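# Roll the vial in the right palm until its label faces up

## Task

A vial lies loose in the right hand, which is palm up, in the fold where the fingers join the palm. Roll it inside that hand until its label points upward, matching the goal picture, and end with no finger or thumb in contact with it. Only the right hand may act on it; its wrist camera, the camera's post and the arm's final link count as part of the hand. The left arm and left hand must never touch the right hand. The task fails if the vial touches anything else or leaves the hand. To finish, the vial must rest still on the palm for a moment without touching the wrist, the camera or its post. The palm must face straight up, and no motor in either hand may show "moving" or "overload" or be counting toward a shutdown (motors dead from the start are exempt). Then declare it done.

## Robot and tools

Robot: two arms, left_arm and right_arm, each carrying an identical four-finger right hand with index, middle, ring and thumb. They are not mirrored. Only the right hand works in this job. The left arm should stay clear and never touch the right arm or hand.

Frames: results give each arm's hand point in one shared scene frame. The origin is on the table between the arms, +x points out over the table, +z points up, and left_arm sits on the +y side. The hand point is in front of the palm, where the thumb tip meets the index and middle tips. Its own axes are: +z along the straightened fingers toward the tips, +x across the palm away from the thumb, and +y out of the palm face, which lies at y = -0.062 m. A fixed mast near the wrist on the palm side (x +0.05 to +0.10, z -0.16 to -0.11, reaching y = +0.06 m) can collide with things. Palm facing straight up means the hand point's +y points along scene +z.

execute_actions takes {"actions": [...]} with at most one entry. An empty list moves nothing and returns state plus pictures. An action entry is {"rows": [[48 numbers], ...], "steps": N}: 1 to 15 rows, N from 4 to 15 control steps of 1/30 s, default 15. Row k applies at step k, and the final row repeats. A wait entry is {"steps": N} with N up to 300. It sends nothing and counts from the previous result, including reply time. Add "pictures": true to get images with an action. If a call is refused, nothing is sent.

Each row holds 48 numbers in [-1, 1], one list covering both arms. Numbers 1 to 24 are for the left arm: dx, dy, dz, rx, ry, rz, then 16 finger hinges, then current_limit and speed. Numbers 25 to 48 are the same for the right arm. dx, dy, dz and rx, ry, rz are offsets, not poses. They are measured in the hand point's own axes from the pose in the latest result showing that arm, or from where the arm stands at the action's start if no such result exists. Every row counts from that same reference, not from the previous row. 1.0 equals 0.6 m or 180 degrees, and rx, ry, rz form one rotation vector. All zeros drive the arm back to the reference pose; this is not a hold-still. Each step is clipped to 70 mm and 16 degrees from the measured pose. Arms often stop a centimetre or more short, usually low. The right elbow may sag with each action, so re-aim at the pose you want to hold.

The 16 hand numbers are absolute goal angles, scaled linearly between each hinge's stops. They come in this order: index_mcp, index_abd, index_pip, index_dip, then the same four for middle and for ring, then thumb_cmc, thumb_axl, thumb_mcp, thumb_ipl. Brackets give degrees at +1 and at -1, then the value for straight. Moving toward -1 curls a hinge. _mcp bends the finger at the knuckle toward the palm (-18, +128; +0.75). _abd swings the finger sideways away from the thumb (-60, +60; 0.00). _pip bends the middle joint (-29, +108; +0.58). _dip bends the tip joint (-21, +117; +0.70). thumb_cmc swings the thumb from beside the palm to in front of it (-20, +120; +0.71). thumb_axl rolls the thumb along its length (-27, +140; +0.68). thumb_mcp (-69, +109; +0.23) and thumb_ipl (-77, +108; +0.17) bend the thumb toward +z when axl is straight. current_limit maps -1..+1 to 0..550 mA (minimum 11 mA) and also limits speed. speed sets motor speed to (speed+1)/2 of 5.9 rad/s. They start at +0.4 and -0.6. A zero is a real goal. To keep the left hand unchanged, resend its hand_goal, hand_current_limit and hand_speed.

Result lines: each arm's position (m) and quat_wxyz. "pose unreachable" means the clearance check altered or blocked that arm. HELD marks steps where a row was not fully sent. "Hand target" shows where the controller is driving, and it appears only when no steps are kept back. Per motor, in hinge order: hand_goal; hand_measured; hand_current_ma (positive pushes toward -1); hand_state, which is one of moving, goal, blocked or overload. The last four steps of each action run after the result, while you reply. MOTOR HOT warns from 85 C. At 100 C an OVER-TEMPERATURE FAULT drops the arm.

Grip and safety: a finger presses only while its goal lies past the object's surface. Keep currents below 495 mA. Five cumulative seconds at that level shuts the motor down for 10 s, which would break the finish condition. Use gentle finger motions to roll the vial rather than squeeze it. Keep the palm level so it does not slide off, and keep the vial away from the mast and camera. Never bump the arms together or knock anything off the table. Loose objects may get brief random pushes.

Other tools: zoom_image {"camera", "region": [x0, y0, x1, y1]} magnifies up to 504x504 px of the latest image from cam_high or cam_low (672x504), or from cam_left_wrist or cam_right_wrist (504x504). show_instructions displays the goal picture. read_manual gives licence texts. finished_scene {"scene": 1} ends the scene and grades it, and cannot be undone. Calling it declares the job done.

Each tool is called after ">>>" by a JSON object that holds its "name" and its "arguments".

## Session

>>> {"name": "show_instructions", "arguments": {}}

>>> {"name": "execute_actions", "arguments": {"actions": []}}

Reference images for this scene: goal picture from the wrist camera place.

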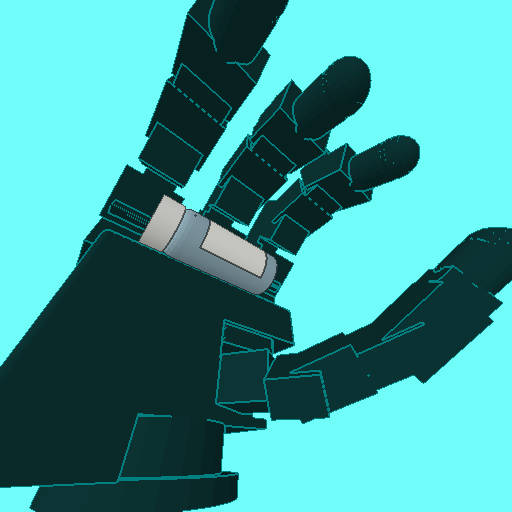

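Scene clock: 0.00 s of 4800.00 s.
left_arm: end_effector_position=(+0.3872, +0.8022, +0.5763) hand_goal=(+0.754, +0.000, +0.576, +0.696, +0.754, +0.000, +0.576, +0.696, +0.754, +0.000, +0.576, +0.696, +0.714, +0.678, +0.226, +0.168) hand_measured=(+0.754, +0.000, +0.576, +0.696, +0.754, +0.000, +0.576, +0.696, +0.754, +0.000, +0.576, +0.696, +0.714, +0.678, +0.226, +0.168) hand_current_ma=(+0, +0, +0, +0, +0, +0, +0, +0, +0, +0, +0, +0, +0, +0, +0, +0) hand_state=(goal, goal, goal, goal, goal, goal, goal, goal, goal, goal, goal, goal, goal, goal, goal, goal) hand_current_limit=0.40 hand_speed=-0.60 end_effector_quat_wxyz=(+0.267, +0.270, +0.652, +0.656) | right_arm: end_effector_position=(+0.4291, -0.0955, +0.4048) hand_goal=(+0.046, +0.000, -0.008, +0.280, +0.046, +0.000, -0.008, +0.280, +0.046, +0.000, -0.008, +0.280, -0.104, +0.266, +0.032, -0.018) hand_measured=(+0.062, +0.000, -0.006, +0.282, +0.062, +0.000, -0.006, +0.282, +0.062, +0.000, -0.006, +0.282, -0.088, +0.270, +0.034, -0.016) hand_current_ma=(+83, +0, +13, +13, +83, +0, +13, +13, +90, +0, +14, +12, +82, +30, +13, +11) hand_state=(goal, goal, goal, goal, goal, goal, goal, goal, goal, goal, goal, goal, goal, goal, goal, goal) hand_current_limit=0.40 hand_speed=-0.60 end_effector_quat_wxyz=(+0.292, +0.299, +0.632, +0.653)
Joint positions: left_arm=[ 0.66   1.038  1.037  0.005 -0.015  0.007] | right_arm=[1.02  1.104 0.6   0.526 0.104 0.02 ]
Joint velocities: left_arm=[ 0.005 -0.024 -0.012  0.002 -0.037 -0.007] | right_arm=[-0.005 -0.034 -0.027 -0.012  0.007  0.095]
Hand target (left_arm): +0.382, +0.797, +0.605; +0.274, +0.263, +0.635, +0.673
Hand target (right_arm): +0.430, -0.094, +0.423; +0.295, +0.295, +0.620, +0.664
camera_calibration (this result's frames):
cam_left_wrist: T_world_to_cam=[[0.52159, -0.56124, 0.642615, -0.0920017], [-0.223378, -0.816743, -0.532008, 0.994181], [0.823436, 0.133944, -0.551374, 0.012814], [0, 0, 0, 1]] pos_world=[0.259514, 0.758639, 0.5951]
cam_right_wrist: T_world_to_cam=[[0.451625, -0.666618, 0.593005, -0.469052], [-0.317551, -0.741225, -0.591394, 0.256611], [0.833784, 0.0787792, -0.546441, -0.00894971], [0, 0, 0, 1]] pos_world=[0.300785, -0.121767, 0.425019]

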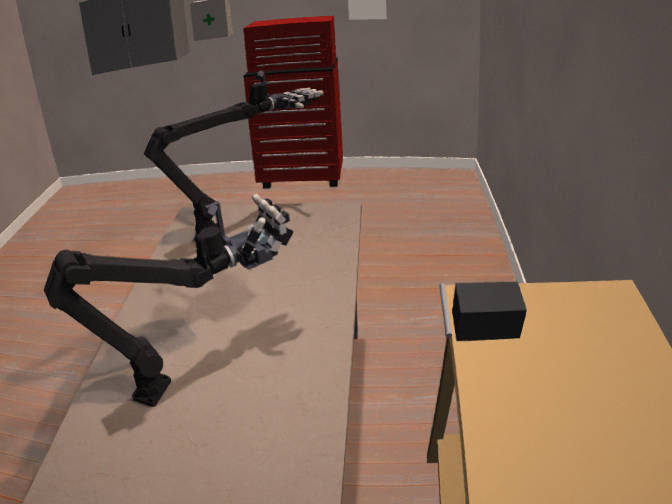

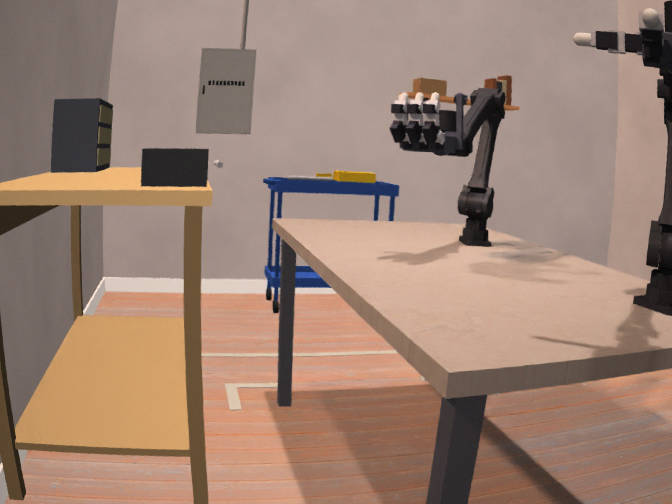

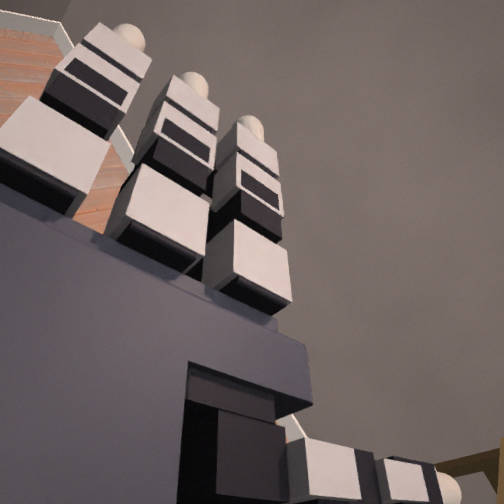

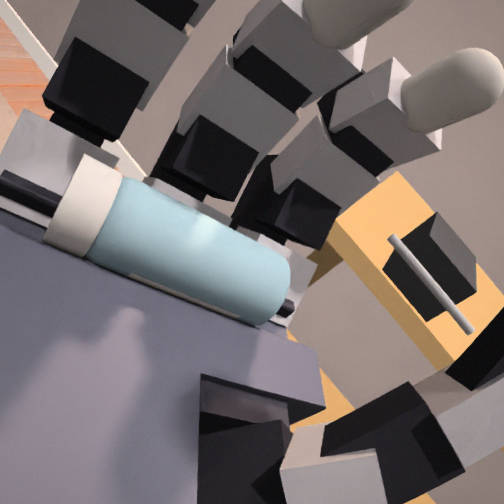

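>>> {"name": "zoom_image", "arguments": {"camera": "cam_right_wrist", "region": [30, 140, 330, 350]}}

Region (30, 140, 330, 350) of cam_right_wrist's 504x504 image, scaled by 1.680, with more detail than that image has; it fills the top 353 rows of this view, and the rest is white.

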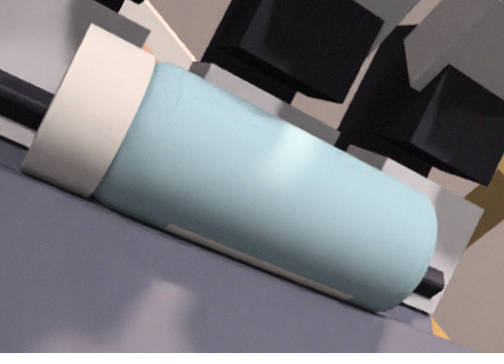

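>>> {"name": "execute_actions", "arguments": {"actions": [], "pictures": false}}

Scene clock: 2.30 s of 4800.00 s.
left_arm: end_effector_position=(+0.3872, +0.8022, +0.5763) hand_goal=(+0.754, +0.000, +0.576, +0.696, +0.754, +0.000, +0.576, +0.696, +0.754, +0.000, +0.576, +0.696, +0.714, +0.678, +0.226, +0.168) hand_measured=(+0.764, +0.000, +0.576, +0.696, +0.764, +0.000, +0.576, +0.696, +0.764, +0.000, +0.576, +0.696, +0.724, +0.678, +0.226, +0.168) hand_current_ma=(+56, +0, +4, +0, +52, +0, +4, +0, +55, +0, +4, +0, +53, -4, -1, -2) hand_state=(goal, goal, goal, goal, goal, goal, goal, goal, goal, goal, goal, goal, goal, goal, goal, goal) hand_current_limit=0.40 hand_speed=-0.60 end_effector_quat_wxyz=(+0.267, +0.270, +0.652, +0.656) | right_arm: end_effector_position=(+0.4291, -0.0955, +0.4048) hand_goal=(+0.046, +0.000, -0.008, +0.280, +0.046, +0.000, -0.008, +0.280, +0.046, +0.000, -0.008, +0.280, -0.104, +0.266, +0.032, -0.018) hand_measured=(+0.062, +0.000, -0.006, +0.282, +0.062, +0.000, -0.006, +0.282, +0.062, +0.000, -0.006, +0.282, -0.088, +0.270, +0.034, -0.016) hand_current_ma=(+83, +0, +13, +13, +83, +0, +13, +13, +90, +0, +14, +12, +82, +30, +13, +11) hand_state=(goal, goal, goal, goal, goal, goal, goal, goal, goal, goal, goal, goal, goal, goal, goal, goal) hand_current_limit=0.40 hand_speed=-0.60 end_effector_quat_wxyz=(+0.292, +0.299, +0.632, +0.653)
Joint positions: left_arm=[ 0.66   1.038  1.037  0.005 -0.015  0.007] | right_arm=[1.02  1.104 0.6   0.526 0.104 0.02 ]
Joint velocities: left_arm=[-0.005 -0.015  0.002 -0.002  0.007  0.007] | right_arm=[ 0.005  0.015 -0.002 -0.017  0.037 -0.051]
Hand target (left_arm): +0.382, +0.797, +0.605; +0.274, +0.263, +0.635, +0.673
Hand target (right_arm): +0.430, -0.094, +0.423; +0.295, +0.295, +0.620, +0.664
Kept back: nothing.
Steps of this call (steps 1 to 69: nothing new was sent). Readings (end_effector_position | what the end effector reports):
1: left_arm (+0.3872, +0.8022, +0.5763) | right_arm (+0.4291, -0.0955, +0.4048) | left_arm hand_goal=(+0.754, +0.000, +0.576, +0.696, +0.754, +0.000, +0.576, +0.696, +0.754, +0.000, +0.576, +0.696, +0.714, +0.678, +0.226, +0.168) hand_measured=(+0.754, +0.000, +0.576, +0.696, +0.754, +0.000, +0.576, +0.696, +0.754, +0.000, +0.576, +0.696, +0.714, +0.678, +0.226, +0.168) hand_current_ma=(+0, +0, +0, +0, +0, +0, +0, +0, +0, +0, +0, +0, +0, +0, +0, +0) hand_state=(moving, goal, moving, moving, moving, goal, moving, moving, moving, goal, moving, moving, moving, moving, moving, moving) hand_current_limit=0.40 hand_speed=-0.60 | right_arm hand_goal=(+0.046, +0.000, -0.008, +0.280, +0.046, +0.000, -0.008, +0.280, +0.046, +0.000, -0.008, +0.280, -0.104, +0.266, +0.032, -0.018) hand_measured=(+0.062, +0.000, -0.006, +0.282, +0.062, +0.000, -0.006, +0.282, +0.062, +0.000, -0.006, +0.282, -0.088, +0.270, +0.034, -0.016) hand_current_ma=(+83, +0, +13, +13, +83, +0, +13, +13, +90, +0, +14, +12, +82, +30, +13, +11) hand_state=(moving, goal, moving, moving, moving, goal, moving, moving, moving, goal, moving, moving, moving, moving, moving, moving) hand_current_limit=0.40 hand_speed=-0.60
2: left_arm (+0.3872, +0.8022, +0.5763) | right_arm (+0.4291, -0.0955, +0.4048) | left_arm hand_goal=(+0.754, +0.000, +0.576, +0.696, +0.754, +0.000, +0.576, +0.696, +0.754, +0.000, +0.576, +0.696, +0.714, +0.678, +0.226, +0.168) hand_measured=(+0.758, +0.000, +0.576, +0.696, +0.756, +0.000, +0.576, +0.696, +0.756, +0.000, +0.576, +0.696, +0.718, +0.678, +0.226, +0.168) hand_current_ma=(+49, +0, +5, +0, +46, +0, +5, +0, +48, +0, +5, +0, +50, -5, -1, -2) hand_state=(moving, goal, goal, goal, moving, goal, goal, goal, moving, goal, goal, goal, moving, goal, goal, goal) hand_current_limit=0.40 hand_speed=-0.60 | right_arm hand_goal=(+0.046, +0.000, -0.008, +0.280, +0.046, +0.000, -0.008, +0.280, +0.046, +0.000, -0.008, +0.280, -0.104, +0.266, +0.032, -0.018) hand_measured=(+0.062, +0.000, -0.006, +0.282, +0.062, +0.000, -0.006, +0.282, +0.062, +0.000, -0.006, +0.282, -0.088, +0.270, +0.034, -0.016) hand_current_ma=(+83, +0, +13, +13, +83, +0, +13, +13, +90, +0, +14, +12, +82, +30, +13, +11) hand_state=(goal, goal, goal, goal, goal, goal, goal, goal, goal, goal, goal, goal, goal, goal, goal, goal) hand_current_limit=0.40 hand_speed=-0.60
4: left_arm (+0.3872, +0.8022, +0.5763) | right_arm (+0.4291, -0.0955, +0.4048) | left_arm hand_goal=(+0.754, +0.000, +0.576, +0.696, +0.754, +0.000, +0.576, +0.696, +0.754, +0.000, +0.576, +0.696, +0.714, +0.678, +0.226, +0.168) hand_measured=(+0.764, +0.000, +0.576, +0.696, +0.762, +0.000, +0.576, +0.696, +0.762, +0.000, +0.576, +0.696, +0.722, +0.678, +0.226, +0.168) hand_current_ma=(+58, +0, +4, +0, +53, +0, +4, +0, +56, +0, +4, +0, +53, -4, -1, -2) hand_state=(moving, goal, goal, goal, moving, goal, goal, goal, moving, goal, goal, goal, moving, goal, goal, goal) hand_current_limit=0.40 hand_speed=-0.60 | right_arm hand_goal=(+0.046, +0.000, -0.008, +0.280, +0.046, +0.000, -0.008, +0.280, +0.046, +0.000, -0.008, +0.280, -0.104, +0.266, +0.032, -0.018) hand_measured=(+0.062, +0.000, -0.006, +0.282, +0.062, +0.000, -0.006, +0.282, +0.062, +0.000, -0.006, +0.282, -0.088, +0.270, +0.034, -0.016) hand_current_ma=(+83, +0, +13, +13, +83, +0, +13, +13, +90, +0, +14, +12, +82, +30, +13, +11) hand_state=(goal, goal, goal, goal, goal, goal, goal, goal, goal, goal, goal, goal, goal, goal, goal, goal) hand_current_limit=0.40 hand_speed=-0.60
8: left_arm (+0.3872, +0.8022, +0.5763) | right_arm (+0.4291, -0.0955, +0.4048) | left_arm hand_goal=(+0.754, +0.000, +0.576, +0.696, +0.754, +0.000, +0.576, +0.696, +0.754, +0.000, +0.576, +0.696, +0.714, +0.678, +0.226, +0.168) hand_measured=(+0.764, +0.000, +0.576, +0.696, +0.764, +0.000, +0.576, +0.696, +0.764, +0.000, +0.576, +0.696, +0.724, +0.678, +0.226, +0.168) hand_current_ma=(+55, +0, +4, +0, +51, +0, +4, +0, +54, +0, +4, +0, +52, -4, -1, -2) hand_state=(goal, goal, goal, goal, goal, goal, goal, goal, goal, goal, goal, goal, goal, goal, goal, goal) hand_current_limit=0.40 hand_speed=-0.60 | right_arm hand_goal=(+0.046, +0.000, -0.008, +0.280, +0.046, +0.000, -0.008, +0.280, +0.046, +0.000, -0.008, +0.280, -0.104, +0.266, +0.032, -0.018) hand_measured=(+0.062, +0.000, -0.006, +0.282, +0.062, +0.000, -0.006, +0.282, +0.062, +0.000, -0.006, +0.282, -0.088, +0.270, +0.034, -0.016) hand_current_ma=(+83, +0, +13, +13, +83, +0, +13, +13, +90, +0, +14, +12, +82, +30, +13, +11) hand_state=(goal, goal, goal, goal, goal, goal, goal, goal, goal, goal, goal, goal, goal, goal, goal, goal) hand_current_limit=0.40 hand_speed=-0.60
69: the state above


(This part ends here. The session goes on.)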